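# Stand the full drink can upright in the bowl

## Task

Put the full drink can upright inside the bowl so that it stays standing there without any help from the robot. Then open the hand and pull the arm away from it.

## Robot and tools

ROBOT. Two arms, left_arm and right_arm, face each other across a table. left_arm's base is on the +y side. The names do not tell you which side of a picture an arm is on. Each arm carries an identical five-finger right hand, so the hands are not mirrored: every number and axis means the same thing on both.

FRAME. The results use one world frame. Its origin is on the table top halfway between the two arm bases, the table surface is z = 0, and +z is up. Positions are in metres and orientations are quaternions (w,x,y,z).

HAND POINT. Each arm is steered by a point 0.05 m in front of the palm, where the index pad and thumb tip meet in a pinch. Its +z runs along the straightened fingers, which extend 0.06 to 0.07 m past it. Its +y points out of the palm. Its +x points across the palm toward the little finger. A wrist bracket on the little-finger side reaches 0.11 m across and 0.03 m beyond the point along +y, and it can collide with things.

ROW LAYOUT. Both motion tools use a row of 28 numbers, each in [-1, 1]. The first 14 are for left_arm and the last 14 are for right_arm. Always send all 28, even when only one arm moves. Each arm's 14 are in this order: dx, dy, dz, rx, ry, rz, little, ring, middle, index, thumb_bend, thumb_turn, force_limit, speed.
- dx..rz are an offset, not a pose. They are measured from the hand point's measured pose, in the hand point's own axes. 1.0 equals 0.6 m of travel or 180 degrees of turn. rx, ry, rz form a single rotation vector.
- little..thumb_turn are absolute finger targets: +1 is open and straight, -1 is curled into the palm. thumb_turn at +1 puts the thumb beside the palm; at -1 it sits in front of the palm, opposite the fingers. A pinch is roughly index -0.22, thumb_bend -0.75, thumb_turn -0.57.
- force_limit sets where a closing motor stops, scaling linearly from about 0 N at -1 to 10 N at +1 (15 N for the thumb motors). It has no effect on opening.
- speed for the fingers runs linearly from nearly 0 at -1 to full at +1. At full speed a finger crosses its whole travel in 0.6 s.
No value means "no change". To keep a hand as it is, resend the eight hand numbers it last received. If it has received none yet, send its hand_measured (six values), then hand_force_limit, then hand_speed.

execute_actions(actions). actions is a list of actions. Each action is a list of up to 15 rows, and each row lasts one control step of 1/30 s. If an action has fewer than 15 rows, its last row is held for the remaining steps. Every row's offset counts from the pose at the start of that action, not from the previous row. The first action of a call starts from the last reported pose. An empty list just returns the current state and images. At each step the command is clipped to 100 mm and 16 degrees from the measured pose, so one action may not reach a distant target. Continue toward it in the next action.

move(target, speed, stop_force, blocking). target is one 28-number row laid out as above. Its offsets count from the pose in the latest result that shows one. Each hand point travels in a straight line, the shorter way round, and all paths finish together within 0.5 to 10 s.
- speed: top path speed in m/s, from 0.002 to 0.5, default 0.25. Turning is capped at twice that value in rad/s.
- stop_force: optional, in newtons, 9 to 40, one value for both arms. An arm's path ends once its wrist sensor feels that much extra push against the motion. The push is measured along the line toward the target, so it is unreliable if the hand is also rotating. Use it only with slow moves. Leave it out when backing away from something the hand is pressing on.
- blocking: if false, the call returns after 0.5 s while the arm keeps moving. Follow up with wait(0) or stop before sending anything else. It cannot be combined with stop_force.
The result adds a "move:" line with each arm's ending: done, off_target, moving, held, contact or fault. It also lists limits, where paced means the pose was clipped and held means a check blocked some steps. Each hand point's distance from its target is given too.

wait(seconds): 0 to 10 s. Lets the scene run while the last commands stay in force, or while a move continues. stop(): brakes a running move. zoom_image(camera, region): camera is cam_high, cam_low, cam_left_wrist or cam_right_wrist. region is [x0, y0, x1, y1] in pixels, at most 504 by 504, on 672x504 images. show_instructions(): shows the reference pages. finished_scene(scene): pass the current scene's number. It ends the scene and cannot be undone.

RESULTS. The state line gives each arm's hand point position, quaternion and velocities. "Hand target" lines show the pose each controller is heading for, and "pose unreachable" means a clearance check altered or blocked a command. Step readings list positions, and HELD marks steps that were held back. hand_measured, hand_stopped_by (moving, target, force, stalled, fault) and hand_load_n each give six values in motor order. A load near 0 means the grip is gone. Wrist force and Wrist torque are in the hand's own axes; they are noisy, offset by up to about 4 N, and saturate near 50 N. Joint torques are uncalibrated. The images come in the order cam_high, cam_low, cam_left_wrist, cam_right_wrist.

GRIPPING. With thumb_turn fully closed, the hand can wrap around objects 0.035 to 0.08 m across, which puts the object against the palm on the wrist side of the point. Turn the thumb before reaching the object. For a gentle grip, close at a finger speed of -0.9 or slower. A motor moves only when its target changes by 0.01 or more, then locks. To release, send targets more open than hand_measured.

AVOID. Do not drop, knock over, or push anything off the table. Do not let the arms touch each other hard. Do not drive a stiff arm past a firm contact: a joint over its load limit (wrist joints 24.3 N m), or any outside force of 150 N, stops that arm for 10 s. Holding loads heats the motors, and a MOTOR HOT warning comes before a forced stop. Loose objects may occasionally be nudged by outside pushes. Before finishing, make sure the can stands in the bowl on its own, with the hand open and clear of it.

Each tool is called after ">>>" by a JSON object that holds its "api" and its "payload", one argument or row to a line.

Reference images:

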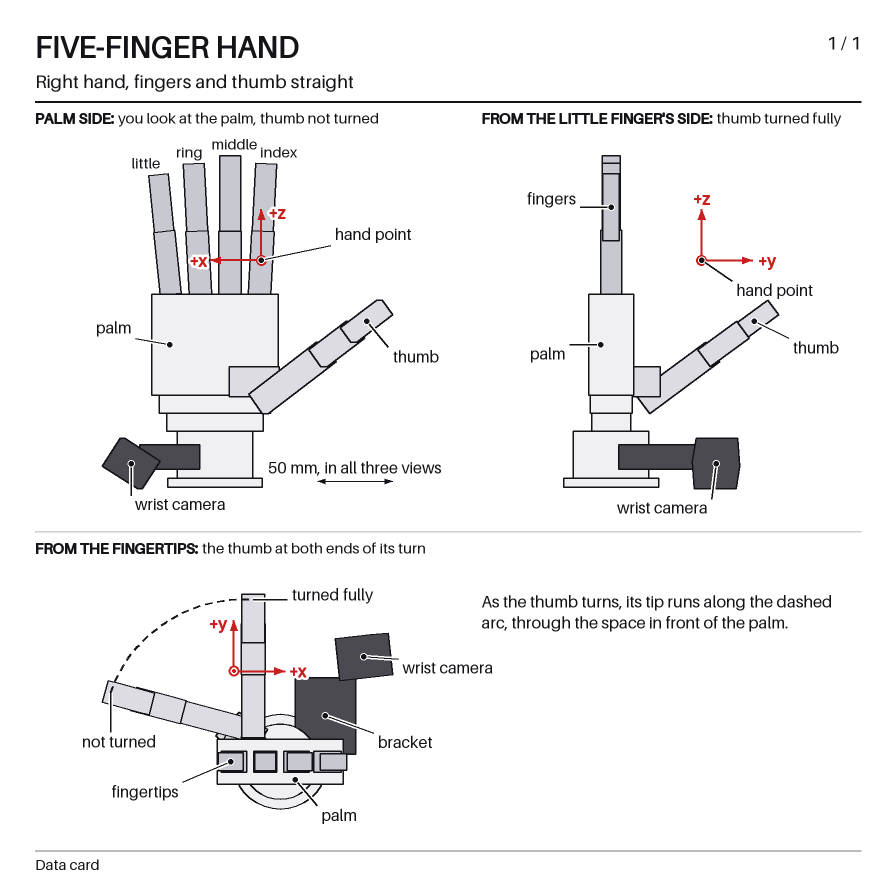

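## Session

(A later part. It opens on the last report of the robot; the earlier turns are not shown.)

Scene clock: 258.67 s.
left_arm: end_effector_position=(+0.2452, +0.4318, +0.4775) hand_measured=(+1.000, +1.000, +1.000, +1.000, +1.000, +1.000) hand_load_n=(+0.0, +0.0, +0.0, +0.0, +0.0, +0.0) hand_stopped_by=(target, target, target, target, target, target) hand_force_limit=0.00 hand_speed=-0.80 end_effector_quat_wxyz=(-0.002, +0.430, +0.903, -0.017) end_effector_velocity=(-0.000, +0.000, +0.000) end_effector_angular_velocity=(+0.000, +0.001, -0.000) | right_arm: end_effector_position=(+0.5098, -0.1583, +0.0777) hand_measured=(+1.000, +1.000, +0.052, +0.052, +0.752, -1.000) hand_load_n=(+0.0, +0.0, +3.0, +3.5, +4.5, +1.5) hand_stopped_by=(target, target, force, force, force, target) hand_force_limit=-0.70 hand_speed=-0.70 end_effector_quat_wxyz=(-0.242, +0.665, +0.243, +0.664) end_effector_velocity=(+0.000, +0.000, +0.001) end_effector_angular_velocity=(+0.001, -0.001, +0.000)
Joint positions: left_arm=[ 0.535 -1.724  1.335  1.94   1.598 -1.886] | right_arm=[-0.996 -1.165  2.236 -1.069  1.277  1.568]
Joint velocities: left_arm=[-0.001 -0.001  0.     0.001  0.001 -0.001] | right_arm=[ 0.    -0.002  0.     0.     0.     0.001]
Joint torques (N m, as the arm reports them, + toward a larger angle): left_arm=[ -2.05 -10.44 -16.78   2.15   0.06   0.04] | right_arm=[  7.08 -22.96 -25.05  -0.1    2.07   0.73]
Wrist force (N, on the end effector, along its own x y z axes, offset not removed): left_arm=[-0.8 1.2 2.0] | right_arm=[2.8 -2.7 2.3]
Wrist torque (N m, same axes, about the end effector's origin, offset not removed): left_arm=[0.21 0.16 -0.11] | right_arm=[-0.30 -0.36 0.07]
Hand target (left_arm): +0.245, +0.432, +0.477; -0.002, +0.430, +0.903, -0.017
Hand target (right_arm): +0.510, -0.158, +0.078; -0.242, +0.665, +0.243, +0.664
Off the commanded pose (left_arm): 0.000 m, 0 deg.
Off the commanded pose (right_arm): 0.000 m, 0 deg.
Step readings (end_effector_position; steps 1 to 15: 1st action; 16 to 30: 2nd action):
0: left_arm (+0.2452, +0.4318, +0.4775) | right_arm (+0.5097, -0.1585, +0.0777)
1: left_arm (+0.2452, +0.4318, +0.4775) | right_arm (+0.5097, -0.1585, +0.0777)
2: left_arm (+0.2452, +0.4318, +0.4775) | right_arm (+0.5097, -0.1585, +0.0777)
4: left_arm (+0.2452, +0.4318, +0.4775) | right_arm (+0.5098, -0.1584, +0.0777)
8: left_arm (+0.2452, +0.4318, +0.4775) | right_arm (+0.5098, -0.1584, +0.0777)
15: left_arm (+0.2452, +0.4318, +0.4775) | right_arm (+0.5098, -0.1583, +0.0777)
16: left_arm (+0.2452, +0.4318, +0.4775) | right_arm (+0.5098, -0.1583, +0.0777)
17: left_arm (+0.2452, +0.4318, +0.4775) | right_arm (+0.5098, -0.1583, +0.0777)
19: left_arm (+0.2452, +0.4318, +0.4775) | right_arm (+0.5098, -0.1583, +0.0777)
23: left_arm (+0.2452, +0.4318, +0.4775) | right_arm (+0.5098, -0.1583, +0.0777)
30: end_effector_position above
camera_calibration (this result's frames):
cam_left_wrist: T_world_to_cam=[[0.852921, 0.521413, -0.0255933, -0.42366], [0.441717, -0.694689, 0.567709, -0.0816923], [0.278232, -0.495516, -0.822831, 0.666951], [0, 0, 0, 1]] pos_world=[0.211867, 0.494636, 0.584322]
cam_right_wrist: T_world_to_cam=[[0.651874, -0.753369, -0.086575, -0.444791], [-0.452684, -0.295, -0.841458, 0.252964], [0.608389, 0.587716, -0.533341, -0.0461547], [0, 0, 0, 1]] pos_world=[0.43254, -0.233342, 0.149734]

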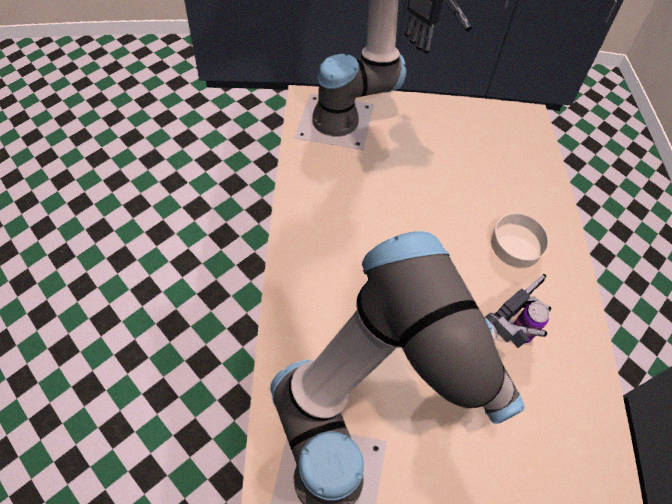

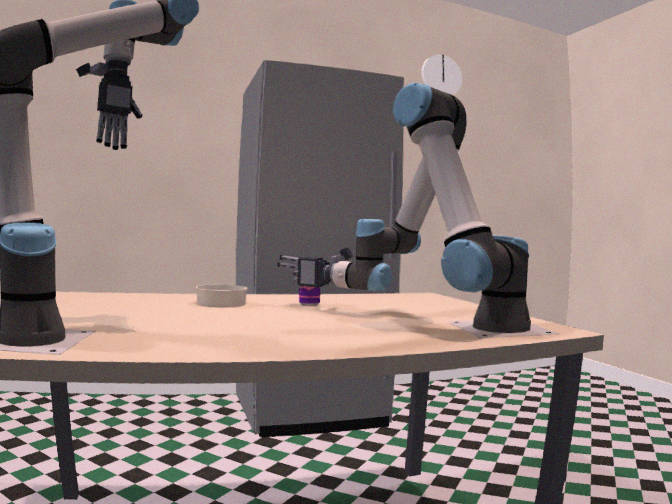

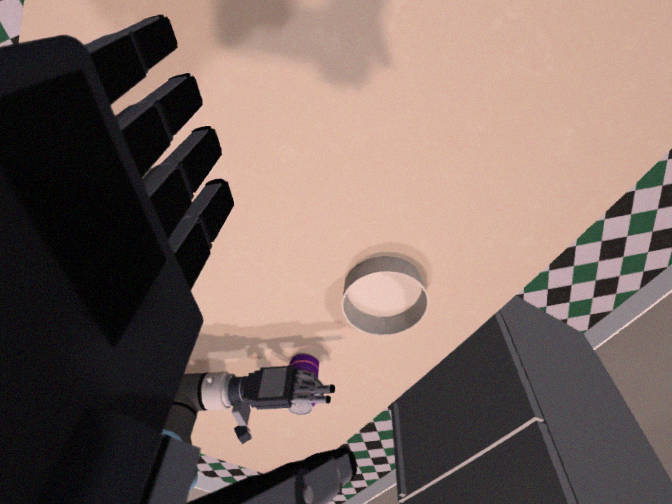

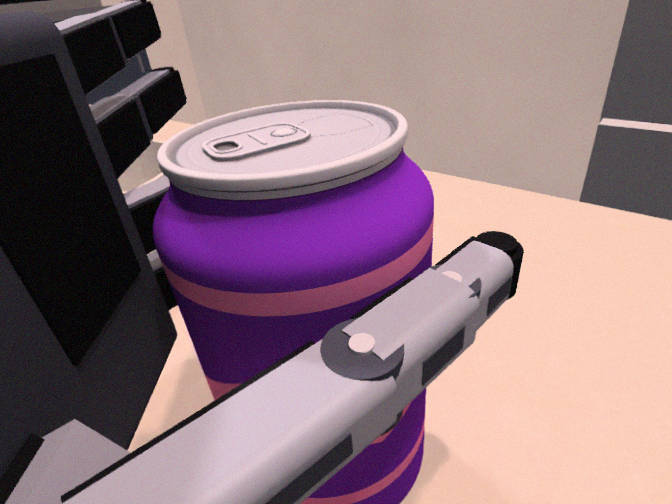

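>>> {"api": "execute_actions", "payload": {
  "actions": [
    [[0,0,0,0,0,0,1,1,1,1,1,1,0,-0.8, 0,0,0,0,0,0,1,1,-0.9,-0.9,-0.9,-1,0.4,-0.85]]
  ]
}}

>>> {"api": "zoom_image", "payload": {
  "camera": "cam_high",
  "region": [480, 260, 580, 360]
}}

Scene clock: 266.00 s.
left_arm: end_effector_position=(+0.2452, +0.4318, +0.4775) hand_measured=(+1.000, +1.000, +1.000, +1.000, +1.000, +1.000) hand_load_n=(+0.0, +0.0, +0.0, +0.0, +0.0, +0.0) hand_stopped_by=(target, target, target, target, target, target) hand_force_limit=0.00 hand_speed=-0.80 end_effector_quat_wxyz=(-0.002, +0.430, +0.903, -0.017) end_effector_velocity=(+0.000, +0.000, -0.001) end_effector_angular_velocity=(+0.004, +0.001, +0.000) | right_arm: end_effector_position=(+0.5098, -0.1583, +0.0777) hand_measured=(+1.000, +1.000, +0.024, +0.030, +0.754, -1.000) hand_load_n=(+0.0, +0.0, +8.5, +6.0, +11.0, +2.5) hand_stopped_by=(target, target, force, force, force, target) hand_force_limit=0.40 hand_speed=-0.85 end_effector_quat_wxyz=(-0.242, +0.665, +0.243, +0.664) end_effector_velocity=(+0.000, -0.001, -0.001) end_effector_angular_velocity=(-0.000, +0.001, -0.002)
Joint positions: left_arm=[ 0.535 -1.724  1.335  1.94   1.598 -1.886] | right_arm=[-0.996 -1.165  2.236 -1.069  1.277  1.568]
Joint velocities: left_arm=[ 0.001  0.001  0.002  0.001 -0.     0.001] | right_arm=[-0.001  0.001  0.     0.     0.001 -0.   ]
Joint torques (N m, as the arm reports them, + toward a larger angle): left_arm=[ -2.45 -10.63 -16.14   2.21   0.13  -0.19] | right_arm=[ -0.79 -23.97 -20.36  -0.21  -1.9    0.89]
Wrist force (N, on the end effector, along its own x y z axes, offset not removed): left_arm=[-1.2 0.2 2.9] | right_arm=[2.3 -1.3 -2.2]
Wrist torque (N m, same axes, about the end effector's origin, offset not removed): left_arm=[0.04 0.26 -0.26] | right_arm=[0.19 -0.20 0.24]
Hand target (left_arm): +0.245, +0.432, +0.477; -0.002, +0.430, +0.903, -0.017
Hand target (right_arm): +0.510, -0.158, +0.078; -0.242, +0.665, +0.243, +0.664
Off the commanded pose (left_arm): 0.000 m, 0 deg.
Off the commanded pose (right_arm): 0.000 m, 0 deg.
Step readings (end_effector_position):
0: left_arm (+0.2452, +0.4318, +0.4775) | right_arm (+0.5098, -0.1583, +0.0777)
1: left_arm (+0.2452, +0.4318, +0.4775) | right_arm (+0.5098, -0.1583, +0.0777)
2: left_arm (+0.2452, +0.4318, +0.4775) | right_arm (+0.5098, -0.1583, +0.0777)
4: left_arm (+0.2452, +0.4318, +0.4775) | right_arm (+0.5098, -0.1583, +0.0777)
8: left_arm (+0.2452, +0.4318, +0.4775) | right_arm (+0.5098, -0.1583, +0.0777)
15: end_effector_position above
camera_calibration (this result's frames):
cam_left_wrist: T_world_to_cam=[[0.852921, 0.521413, -0.0255932, -0.42366], [0.441717, -0.694689, 0.567709, -0.0816924], [0.278232, -0.495516, -0.822831, 0.66695], [0, 0, 0, 1]] pos_world=[0.211867, 0.494636, 0.584322]
cam_right_wrist: T_world_to_cam=[[0.651874, -0.753369, -0.0865748, -0.444791], [-0.452684, -0.295, -0.841458, 0.252964], [0.608389, 0.587716, -0.533341, -0.0461551], [0, 0, 0, 1]] pos_world=[0.432541, -0.233342, 0.149735]

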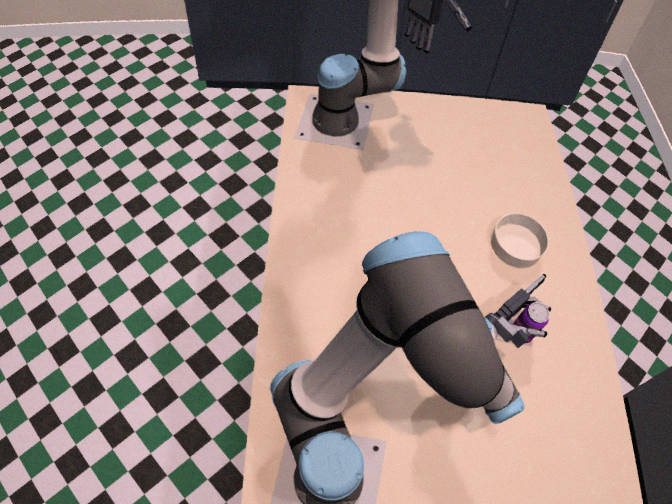

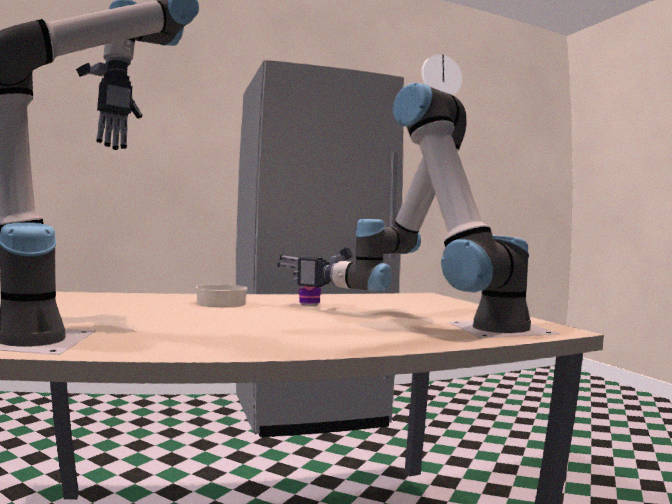

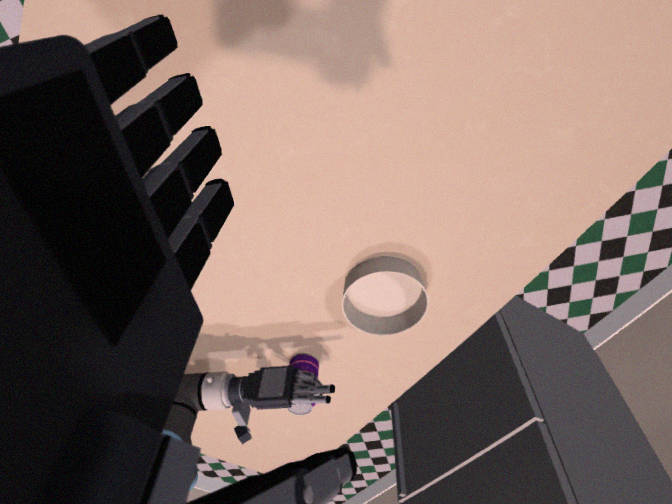

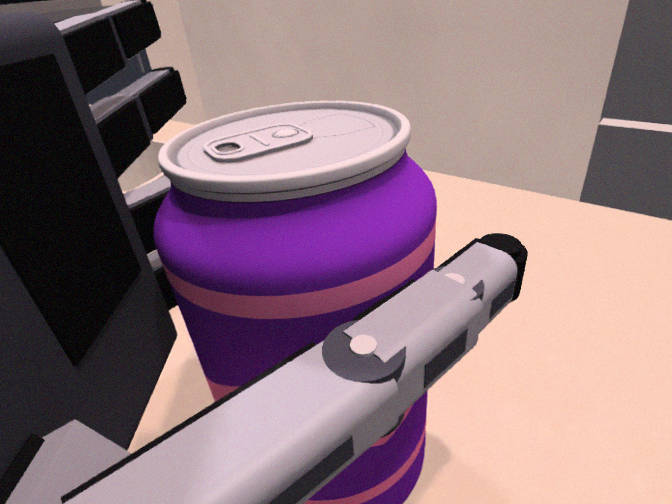

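Region (480, 260, 580, 360) of cam_high's 672x504 image, scaled by 5.040, with more detail than that image has.

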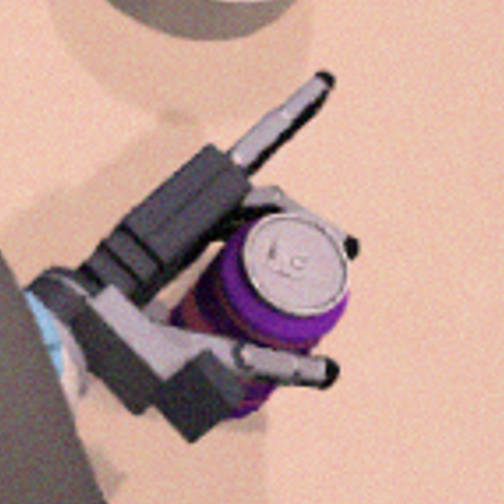

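>>> {"api": "zoom_image", "payload": {
  "camera": "cam_high",
  "region": [480, 200, 560, 280]
}}

Region (480, 200, 560, 280) of cam_high's 672x504 image, scaled by 6.300, with more detail than that image has.

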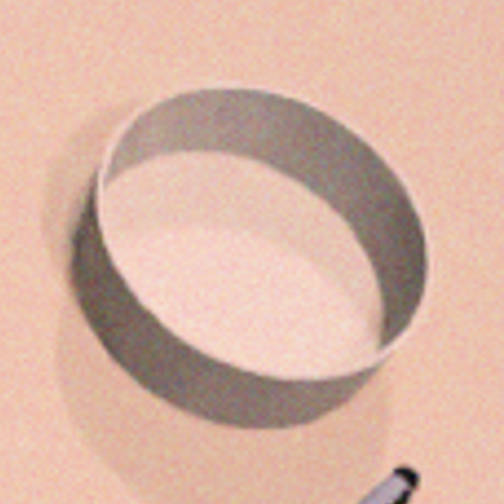

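>>> {"api": "move", "payload": {
  "target": [0,0,0,0,0,0,1,1,1,1,1,1,0,-0.8, 0.2167,-0.3122,0.3151,0,0,0,1,1,-0.9,-0.9,-0.9,-1,0.4,-0.85],
  "speed": 0.22
}}

Scene clock: 299.33 s.
left_arm: end_effector_position=(+0.2452, +0.4318, +0.4775) hand_measured=(+1.000, +1.000, +1.000, +1.000, +1.000, +1.000) hand_load_n=(+0.0, +0.0, +0.0, +0.0, +0.0, +0.0) hand_stopped_by=(target, target, target, target, target, target) hand_force_limit=0.00 hand_speed=-0.80 end_effector_quat_wxyz=(-0.002, +0.430, +0.903, -0.017) end_effector_velocity=(+0.000, +0.000, -0.000) end_effector_angular_velocity=(+0.002, +0.000, -0.000) | right_arm: end_effector_position=(+0.5341, +0.1070, +0.2069) hand_measured=(+1.000, +1.000, +0.024, +0.030, +0.754, -1.000) hand_load_n=(+0.0, +0.0, +8.5, +6.0, +11.0, +2.5) hand_stopped_by=(target, target, force, force, force, target) hand_force_limit=0.40 hand_speed=-0.85 end_effector_quat_wxyz=(-0.242, +0.665, +0.243, +0.664) end_effector_velocity=(-0.000, +0.003, +0.000) end_effector_angular_velocity=(-0.001, +0.002, +0.001)
Joint positions: left_arm=[ 0.535 -1.724  1.335  1.94   1.598 -1.886] | right_arm=[-0.566 -0.968  1.431 -0.46   1.706  1.57 ]
Joint velocities: left_arm=[-0.     0.     0.001  0.    -0.001  0.   ] | right_arm=[ 0.003  0.004 -0.009  0.007  0.002  0.001]
Joint torques (N m, as the arm reports them, + toward a larger angle): left_arm=[ -1.79 -11.58 -15.42   2.31   0.15  -0.1 ] | right_arm=[  7.67 -43.01 -37.89  -0.85   2.66   1.13]
Wrist force (N, on the end effector, along its own x y z axes, offset not removed): left_arm=[0.0 1.7 1.6] | right_arm=[-3.6 -0.7 -0.9]
Wrist torque (N m, same axes, about the end effector's origin, offset not removed): left_arm=[0.27 0.04 0.04] | right_arm=[0.10 0.18 -0.06]
Hand target (left_arm): +0.245, +0.432, +0.477; -0.002, +0.430, +0.903, -0.017
Hand target (right_arm): +0.534, +0.107, +0.207; -0.242, +0.665, +0.243, +0.664
Off the commanded pose (left_arm): 0.000 m, 0 deg.
Off the commanded pose (right_arm): 0.000 m, 0 deg.
move: done
camera_calibration (this result's frames):
cam_left_wrist: T_world_to_cam=[[0.852921, 0.521413, -0.0255931, -0.42366], [0.441717, -0.694689, 0.567709, -0.0816923], [0.278232, -0.495516, -0.822831, 0.66695], [0, 0, 0, 1]] pos_world=[0.211867, 0.494636, 0.584322]
cam_right_wrist: T_world_to_cam=[[0.651941, -0.753239, -0.0872049, -0.249511], [-0.452875, -0.294546, -0.841515, 0.450991], [0.608176, 0.588111, -0.533149, -0.147898], [0, 0, 0, 1]] pos_world=[0.456857, 0.0318761, 0.278905]

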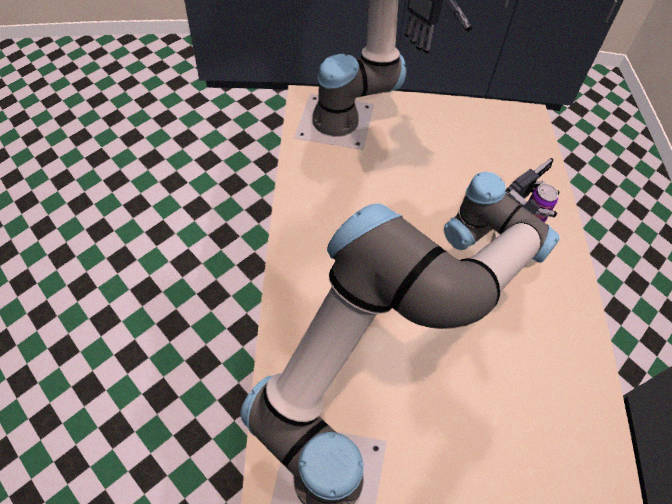

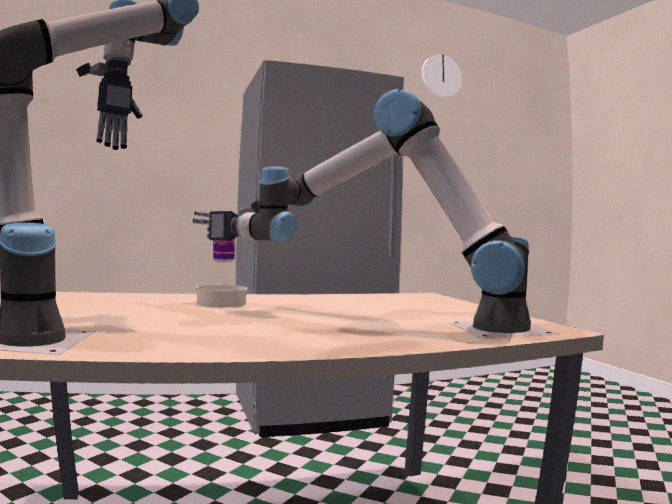

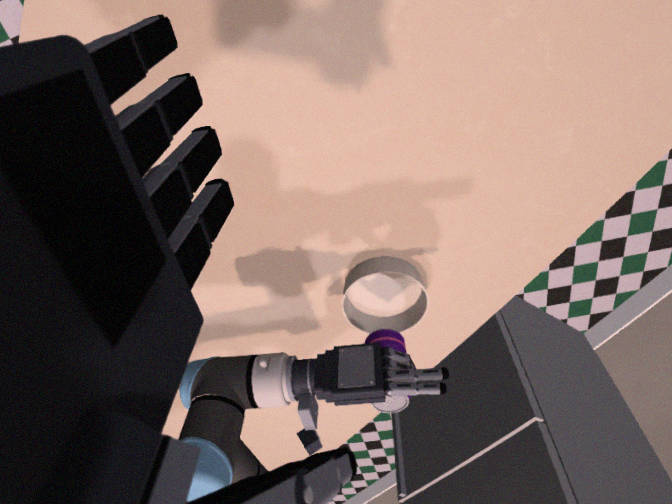

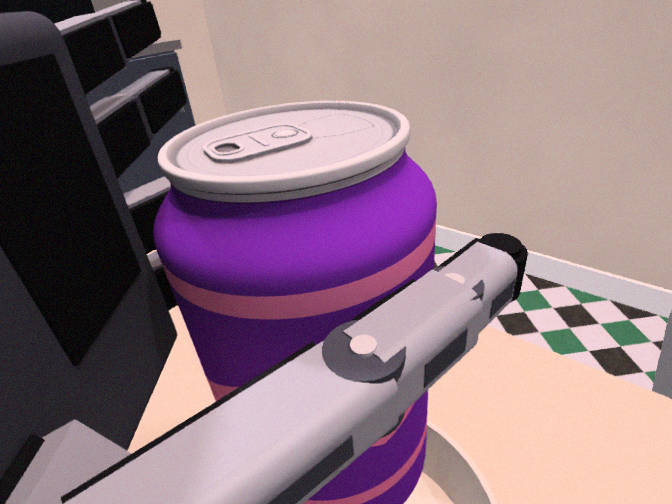

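>>> {"api": "zoom_image", "payload": {
  "camera": "cam_low",
  "region": [170, 195, 310, 320]
}}

>>> {"api": "zoom_image", "payload": {
  "camera": "cam_left_wrist",
  "region": [300, 240, 480, 430]
}}

>>> {"api": "zoom_image", "payload": {
  "camera": "cam_right_wrist",
  "region": [300, 340, 560, 504]
}}

Region (170, 195, 310, 320) of cam_low's 672x504 image, scaled by 3.600, with more detail than that image has; it fills the top 450 rows of this view, and the rest is white.

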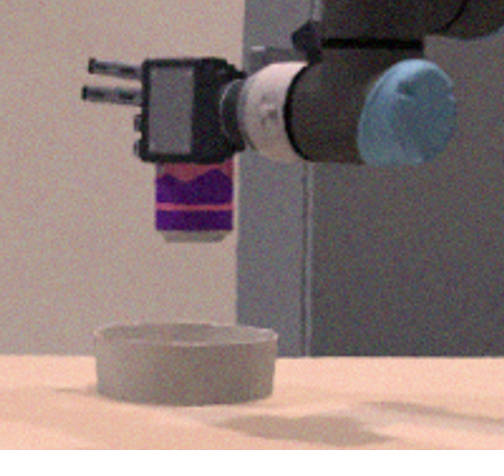

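Region (300, 240, 480, 430) of cam_left_wrist's 672x504 image, scaled by 2.653, with more detail than that image has; it fills the left 477 columns of this view, and the rest is white.

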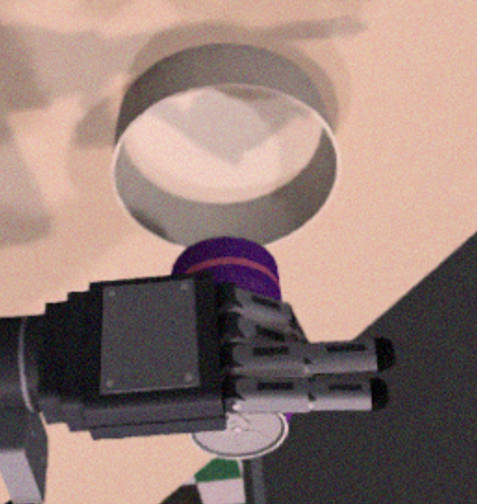

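Region (300, 340, 560, 504) of cam_right_wrist's 672x504 image, scaled by 1.938, with more detail than that image has; it fills the top 318 rows of this view, and the rest is white.

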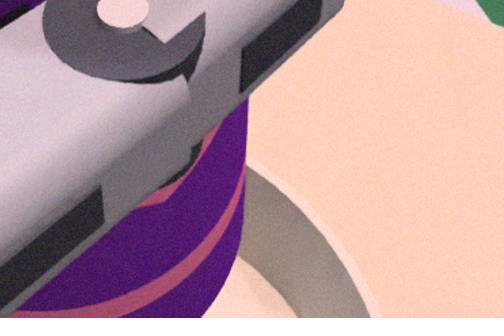

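>>> {"api": "move", "payload": {
  "target": [0,0,0,0,0,0,1,1,1,1,1,1,0,-0.8, -0.1882,-0.0012,0.0141,0,0,0,1,1,-0.9,-0.9,-0.9,-1,0.4,-0.85],
  "speed": 0.16
}}

Scene clock: 316.23 s.
left_arm: end_effector_position=(+0.2452, +0.4318, +0.4775) hand_measured=(+1.000, +1.000, +1.000, +1.000, +1.000, +1.000) hand_load_n=(+0.0, +0.0, +0.0, +0.0, +0.0, +0.0) hand_stopped_by=(target, target, target, target, target, target) hand_force_limit=0.00 hand_speed=-0.80 end_effector_quat_wxyz=(-0.002, +0.430, +0.903, -0.017) end_effector_velocity=(-0.000, -0.000, +0.000) end_effector_angular_velocity=(+0.001, -0.001, -0.004) | right_arm: end_effector_position=(+0.5399, +0.1126, +0.0941) hand_measured=(+1.000, +1.000, +0.024, +0.030, +0.754, -1.000) hand_load_n=(+0.0, +0.0, +8.5, +6.0, +11.0, +2.5) hand_stopped_by=(target, target, force, force, force, target) hand_force_limit=0.40 hand_speed=-0.85 end_effector_quat_wxyz=(-0.242, +0.665, +0.243, +0.664) end_effector_velocity=(+0.000, +0.001, -0.002) end_effector_angular_velocity=(-0.002, -0.002, +0.001)
Joint positions: left_arm=[ 0.535 -1.724  1.335  1.94   1.598 -1.886] | right_arm=[-0.567 -0.809  1.483 -0.672  1.705  1.57 ]
Joint velocities: left_arm=[-0.002 -0.001  0.001  0.001 -0.001  0.002] | right_arm=[ 0.     0.005 -0.002 -0.004 -0.    -0.003]
Joint torques (N m, as the arm reports them, + toward a larger angle): left_arm=[ -2.25 -10.45 -15.47   2.3    0.16  -0.06] | right_arm=[-11.17 -46.85 -33.22  -3.69  -2.02  -1.63]
Wrist force (N, on the end effector, along its own x y z axes, offset not removed): left_arm=[-0.5 1.6 3.5] | right_arm=[-3.7 -1.6 0.2]
Wrist torque (N m, same axes, about the end effector's origin, offset not removed): left_arm=[0.15 0.05 0.00] | right_arm=[-0.15 -0.06 0.09]
Hand target (left_arm): +0.245, +0.432, +0.477; -0.002, +0.430, +0.903, -0.017
Hand target (right_arm): +0.540, +0.113, +0.094; -0.242, +0.665, +0.243, +0.664
Off the commanded pose (left_arm): 0.000 m, 0 deg.
Off the commanded pose (right_arm): 0.000 m, 0 deg.
move: done
camera_calibration (this result's frames):
cam_left_wrist: T_world_to_cam=[[0.852921, 0.521413, -0.0255931, -0.423661], [0.441717, -0.694689, 0.567709, -0.0816923], [0.278232, -0.495516, -0.822831, 0.66695], [0, 0, 0, 1]] pos_world=[0.211867, 0.494636, 0.584322]
cam_right_wrist: T_world_to_cam=[[0.651929, -0.753249, -0.0872015, -0.258843], [-0.452981, -0.294642, -0.841424, 0.360379], [0.608108, 0.58805, -0.533293, -0.214792], [0, 0, 0, 1]] pos_world=[0.462609, 0.0375177, 0.166113]

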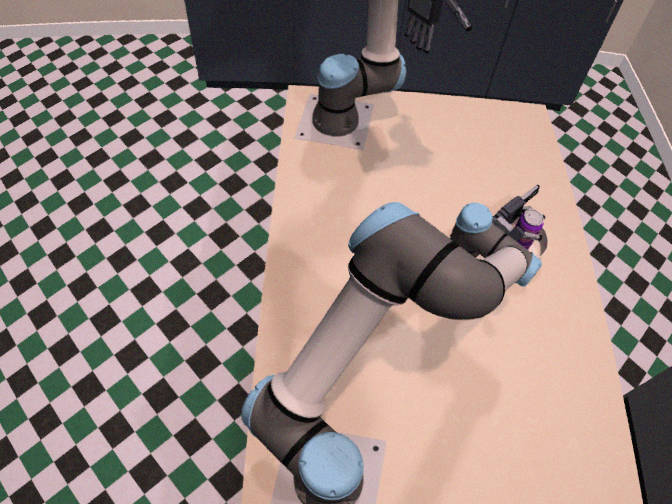

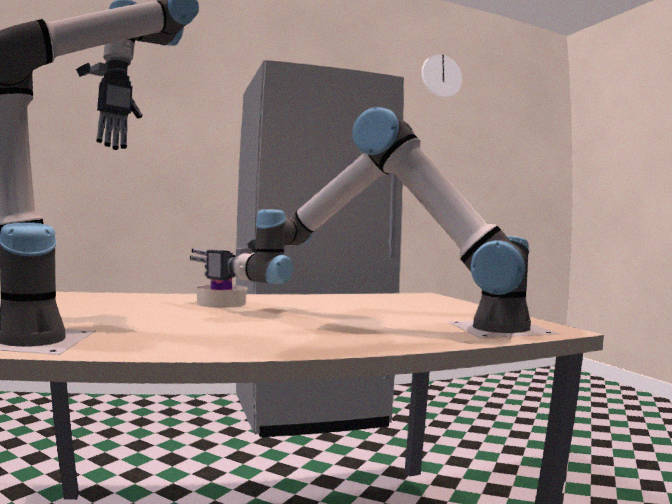

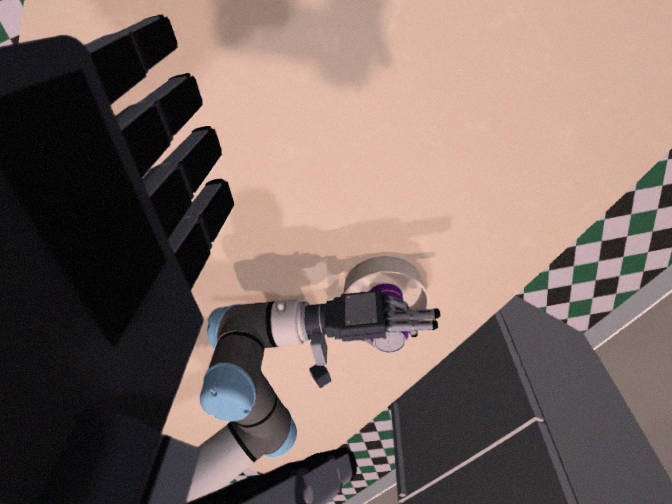

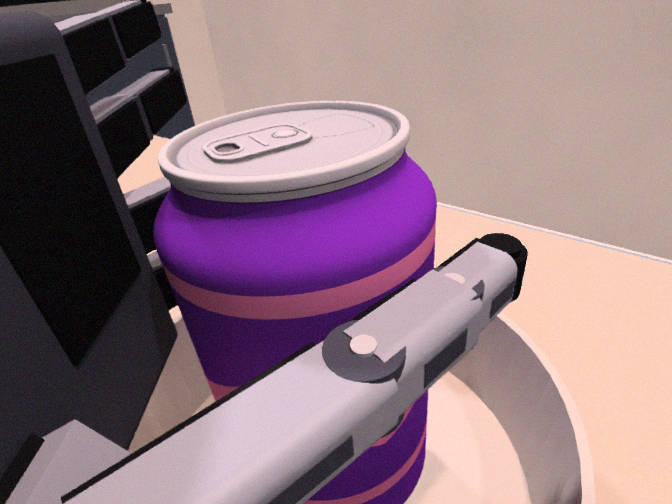

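>>> {"api": "zoom_image", "payload": {
  "camera": "cam_low",
  "region": [180, 235, 300, 315]
}}

>>> {"api": "zoom_image", "payload": {
  "camera": "cam_left_wrist",
  "region": [320, 240, 460, 370]
}}

Region (180, 235, 300, 315) of cam_low's 672x504 image, scaled by 4.200, with more detail than that image has.

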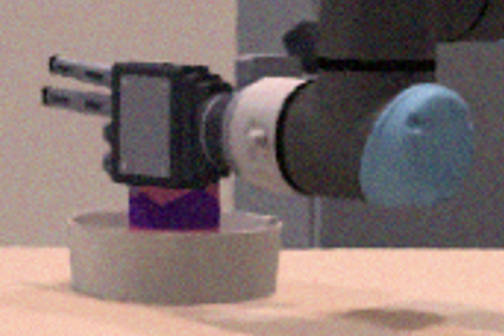

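Region (320, 240, 460, 370) of cam_left_wrist's 672x504 image, scaled by 3.600, with more detail than that image has; it fills the top 468 rows of this view, and the rest is white.

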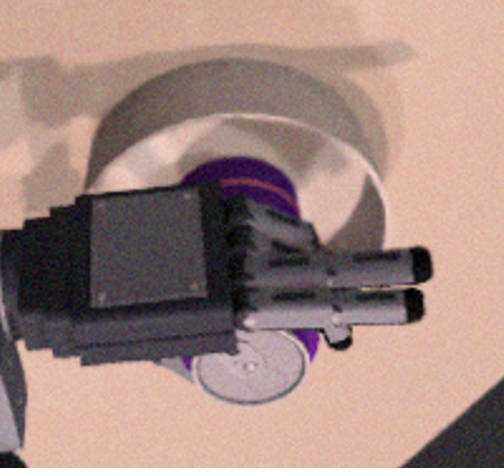

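>>> {"api": "move", "payload": {
  "target": [0,0,0,0,0,0,1,1,1,1,1,1,0,-0.8, -0.0367,0,0,0,0,0,1,1,-0.9,-0.9,-0.9,-1,0.4,-0.85],
  "speed": 0.008,
  "stop_force": 9
}}

Scene clock: 325.00 s.
left_arm: end_effector_position=(+0.2452, +0.4318, +0.4775) hand_measured=(+1.000, +1.000, +1.000, +1.000, +1.000, +1.000) hand_load_n=(+0.0, +0.0, +0.0, +0.0, +0.0, +0.0) hand_stopped_by=(target, target, target, target, target, target) hand_force_limit=0.00 hand_speed=-0.80 end_effector_quat_wxyz=(-0.002, +0.430, +0.903, -0.017) end_effector_velocity=(+0.000, +0.001, +0.001) end_effector_angular_velocity=(-0.001, -0.001, +0.003) | right_arm: end_effector_position=(+0.5399, +0.1126, +0.0818) hand_measured=(+1.000, +1.000, +0.024, +0.030, +0.754, -1.000) hand_load_n=(+0.0, +0.0, +8.5, +5.5, +11.5, -1.0) hand_stopped_by=(target, target, force, force, force, target) hand_force_limit=0.40 hand_speed=-0.85 end_effector_quat_wxyz=(-0.242, +0.665, +0.243, +0.664) end_effector_velocity=(-0.001, -0.000, +0.001) end_effector_angular_velocity=(-0.004, +0.001, +0.000)
Joint positions: left_arm=[ 0.535 -1.724  1.335  1.94   1.598 -1.886] | right_arm=[-0.567 -0.79   1.487 -0.695  1.705  1.57 ]
Joint velocities: left_arm=[ 0.001 -0.001 -0.001  0.    -0.    -0.001] | right_arm=[ 0.001 -0.003 -0.     0.007  0.001 -0.002]
Joint torques (N m, as the arm reports them, + toward a larger angle): left_arm=[ -2.71 -11.17 -15.98   2.35   0.19  -0.01] | right_arm=[ -7.97 -55.43  -9.61   1.27  -2.23  -0.52]
Wrist force (N, on the end effector, along its own x y z axes, offset not removed): left_arm=[-1.1 1.3 2.1] | right_arm=[9.3 1.5 1.2]
Wrist torque (N m, same axes, about the end effector's origin, offset not removed): left_arm=[0.21 0.27 -0.15] | right_arm=[-0.02 -0.69 0.33]
Hand target (left_arm): +0.245, +0.432, +0.477; -0.002, +0.430, +0.903, -0.017
Hand target (right_arm): +0.540, +0.113, +0.082; -0.242, +0.665, +0.243, +0.664
Off the commanded pose (left_arm): 0.000 m, 0 deg.
Off the commanded pose (right_arm): 0.010 m, 0 deg.
move: contact (right_arm)
camera_calibration (this result's frames):
cam_left_wrist: T_world_to_cam=[[0.852921, 0.521413, -0.0255931, -0.42366], [0.441717, -0.694689, 0.567709, -0.0816922], [0.278232, -0.495516, -0.822831, 0.66695], [0, 0, 0, 1]] pos_world=[0.211867, 0.494636, 0.584322]
cam_right_wrist: T_world_to_cam=[[0.651921, -0.753255, -0.0872084, -0.259929], [-0.452863, -0.294511, -0.841533, 0.350036], [0.608206, 0.588107, -0.533119, -0.221409], [0, 0, 0, 1]] pos_world=[0.462633, 0.037509, 0.153862]

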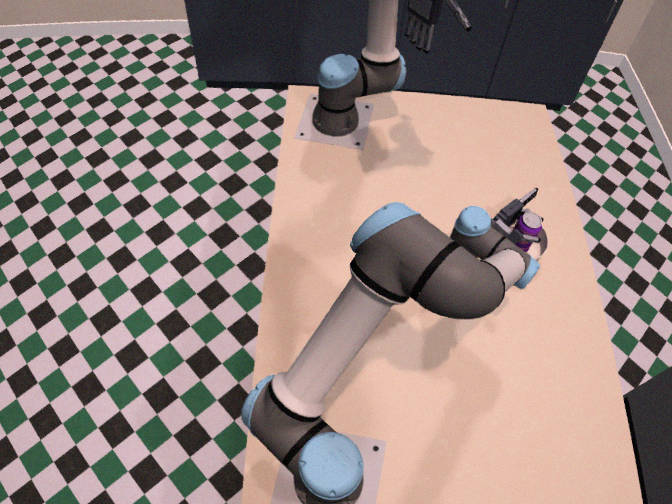

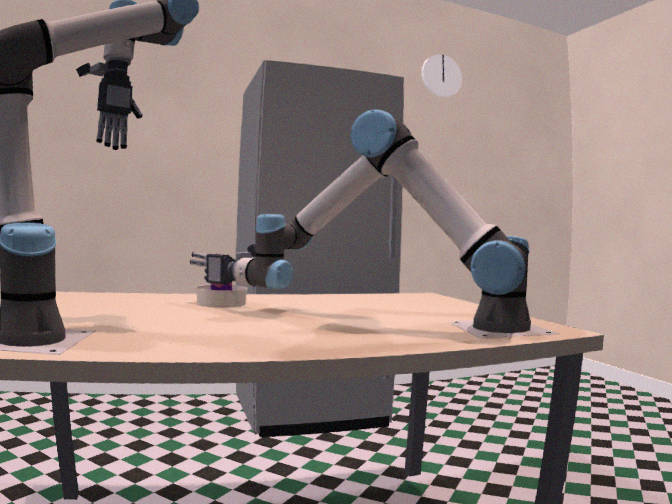

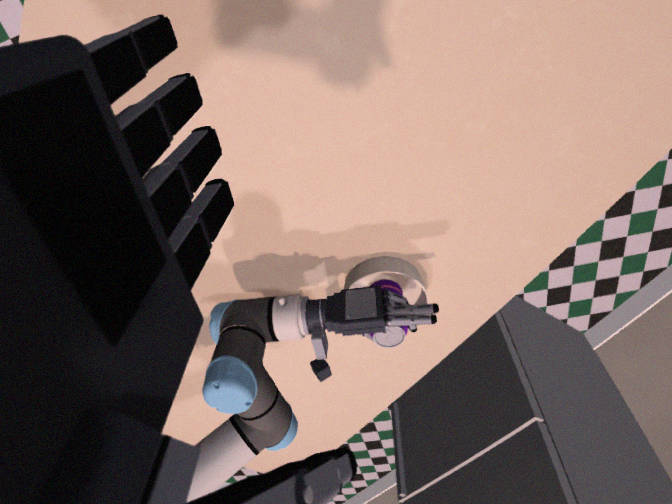

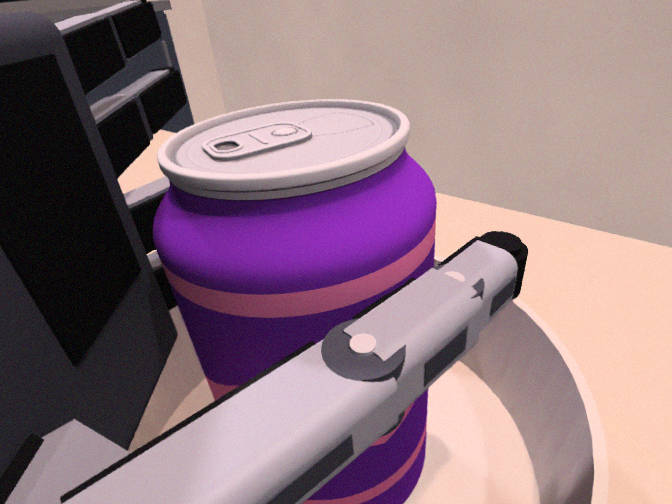

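>>> {"api": "execute_actions", "payload": {
  "actions": [
    [[0,0,0,0,0,0,1,1,1,1,1,1,0,-0.8, 0.0005,0,0,0,0,0,1,1,1,1,1,-1,0.4,-0.5],[0,0,0,0,0,0,1,1,1,1,1,1,0,-0.8, 0.0005,0,0,0,0,0,1,1,1,1,1,-1,0.4,-0.5],[0,0,0,0,0,0,1,1,1,1,1,1,0,-0.8, 0.0005,0,0,0,0,0,1,1,1,1,1,-1,0.4,-0.5],[0,0,0,0,0,0,1,1,1,1,1,1,0,-0.8, 0.0005,0,0,0,0,0,1,1,1,1,1,-1,0.4,0.0],[0,0,0,0,0,0,1,1,1,1,1,1,0,-0.8, 0.0005,0,0,0,0,0,1,1,1,1,1,-1,0.4,0.5],[0,0,0,0,0,0,1,1,1,1,1,1,0,-0.8, 0.0005,0,0,0,0,0,1,1,1,1,1,-1,0.4,1.0]]
  ]
}}

Scene clock: 333.10 s.
left_arm: end_effector_position=(+0.2452, +0.4318, +0.4775) hand_measured=(+1.000, +1.000, +1.000, +1.000, +1.000, +1.000) hand_load_n=(+0.0, +0.0, +0.0, +0.0, +0.0, +0.0) hand_stopped_by=(target, target, target, target, target, target) hand_force_limit=0.00 hand_speed=-0.80 end_effector_quat_wxyz=(-0.002, +0.430, +0.903, -0.017) end_effector_velocity=(+0.000, +0.000, -0.000) end_effector_angular_velocity=(+0.001, -0.001, +0.001) | right_arm: end_effector_position=(+0.5399, +0.1126, +0.0822) hand_measured=(+1.000, +1.000, +1.000, +1.000, +1.000, -1.000) hand_load_n=(+0.0, +0.0, +0.0, +0.0, +0.0, +0.0) hand_stopped_by=(target, target, moving, moving, target, target) hand_force_limit=0.40 hand_speed=1.00 end_effector_quat_wxyz=(-0.242, +0.665, +0.243, +0.664) end_effector_velocity=(-0.000, +0.000, +0.001) end_effector_angular_velocity=(+0.001, -0.001, +0.000)
Joint positions: left_arm=[ 0.535 -1.724  1.335  1.94   1.598 -1.886] | right_arm=[-0.567 -0.791  1.487 -0.695  1.705  1.57 ]
Joint velocities: left_arm=[-0.     0.     0.001 -0.    -0.001 -0.001] | right_arm=[ 0.    -0.001 -0.     0.     0.     0.   ]
Joint torques (N m, as the arm reports them, + toward a larger angle): left_arm=[ -2.46 -10.92 -15.52   2.23   0.12  -0.04] | right_arm=[  6.37 -56.02 -27.8   -1.78  -2.    -0.74]
Wrist force (N, on the end effector, along its own x y z axes, offset not removed): left_arm=[-1.1 2.3 1.3] | right_arm=[-0.4 -2.5 0.8]
Wrist torque (N m, same axes, about the end effector's origin, offset not removed): left_arm=[0.39 0.17 -0.12] | right_arm=[-0.19 0.13 -0.10]
Hand target (left_arm): +0.245, +0.432, +0.477; -0.002, +0.430, +0.903, -0.017
Hand target (right_arm): +0.540, +0.113, +0.082; -0.242, +0.665, +0.243, +0.664
Off the commanded pose (left_arm): 0.000 m, 0 deg.
Off the commanded pose (right_arm): 0.000 m, 0 deg.
Step readings (end_effector_position):
0: left_arm (+0.2452, +0.4318, +0.4775) | right_arm (+0.5399, +0.1126, +0.0822)
1: left_arm (+0.2452, +0.4318, +0.4775) | right_arm (+0.5399, +0.1126, +0.0822)
2: left_arm (+0.2452, +0.4318, +0.4775) | right_arm (+0.5399, +0.1126, +0.0822)
4: left_arm (+0.2452, +0.4318, +0.4775) | right_arm (+0.5399, +0.1126, +0.0822)
8: left_arm (+0.2452, +0.4318, +0.4775) | right_arm (+0.5399, +0.1126, +0.0822)
15: end_effector_position above
camera_calibration (this result's frames):
cam_left_wrist: T_world_to_cam=[[0.852921, 0.521413, -0.0255931, -0.423661], [0.441717, -0.694689, 0.567709, -0.0816924], [0.278232, -0.495516, -0.822831, 0.66695], [0, 0, 0, 1]] pos_world=[0.211867, 0.494636, 0.584322]
cam_right_wrist: T_world_to_cam=[[0.651949, -0.75323, -0.0872198, -0.259894], [-0.452801, -0.294466, -0.841582, 0.350303], [0.608221, 0.588162, -0.533041, -0.221266], [0, 0, 0, 1]] pos_world=[0.462634, 0.0375323, 0.154197]

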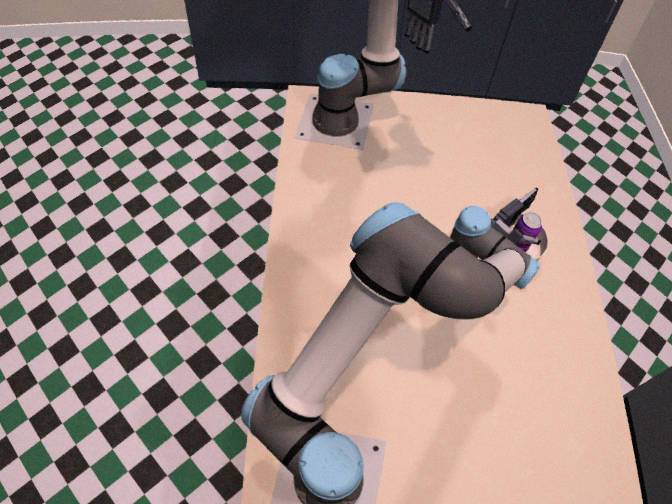

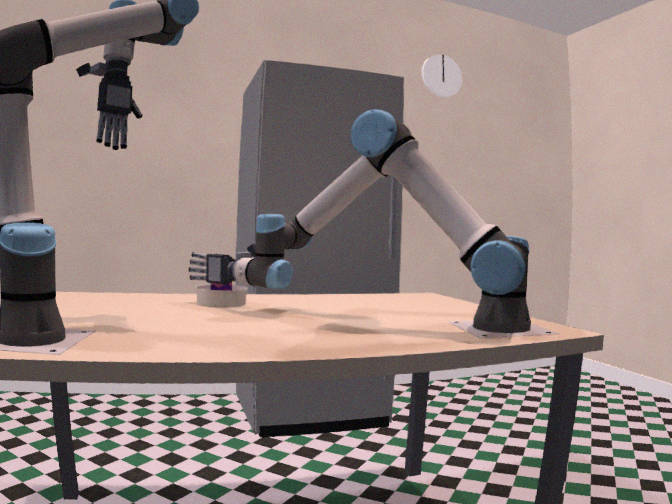

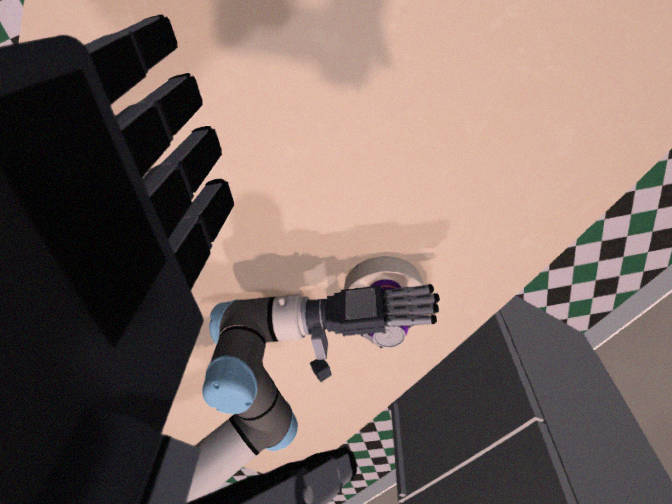

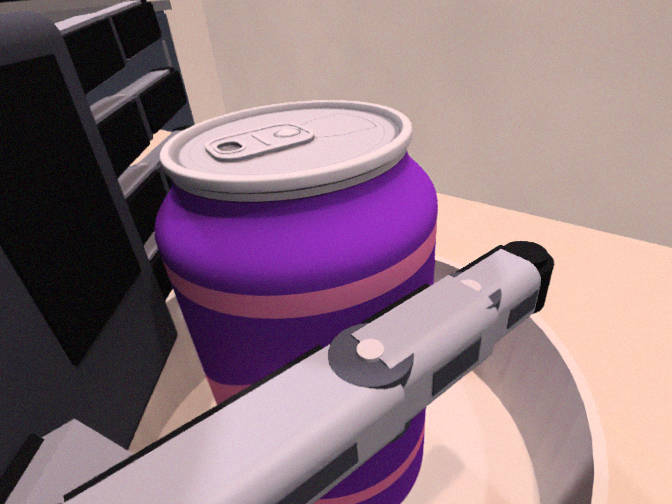

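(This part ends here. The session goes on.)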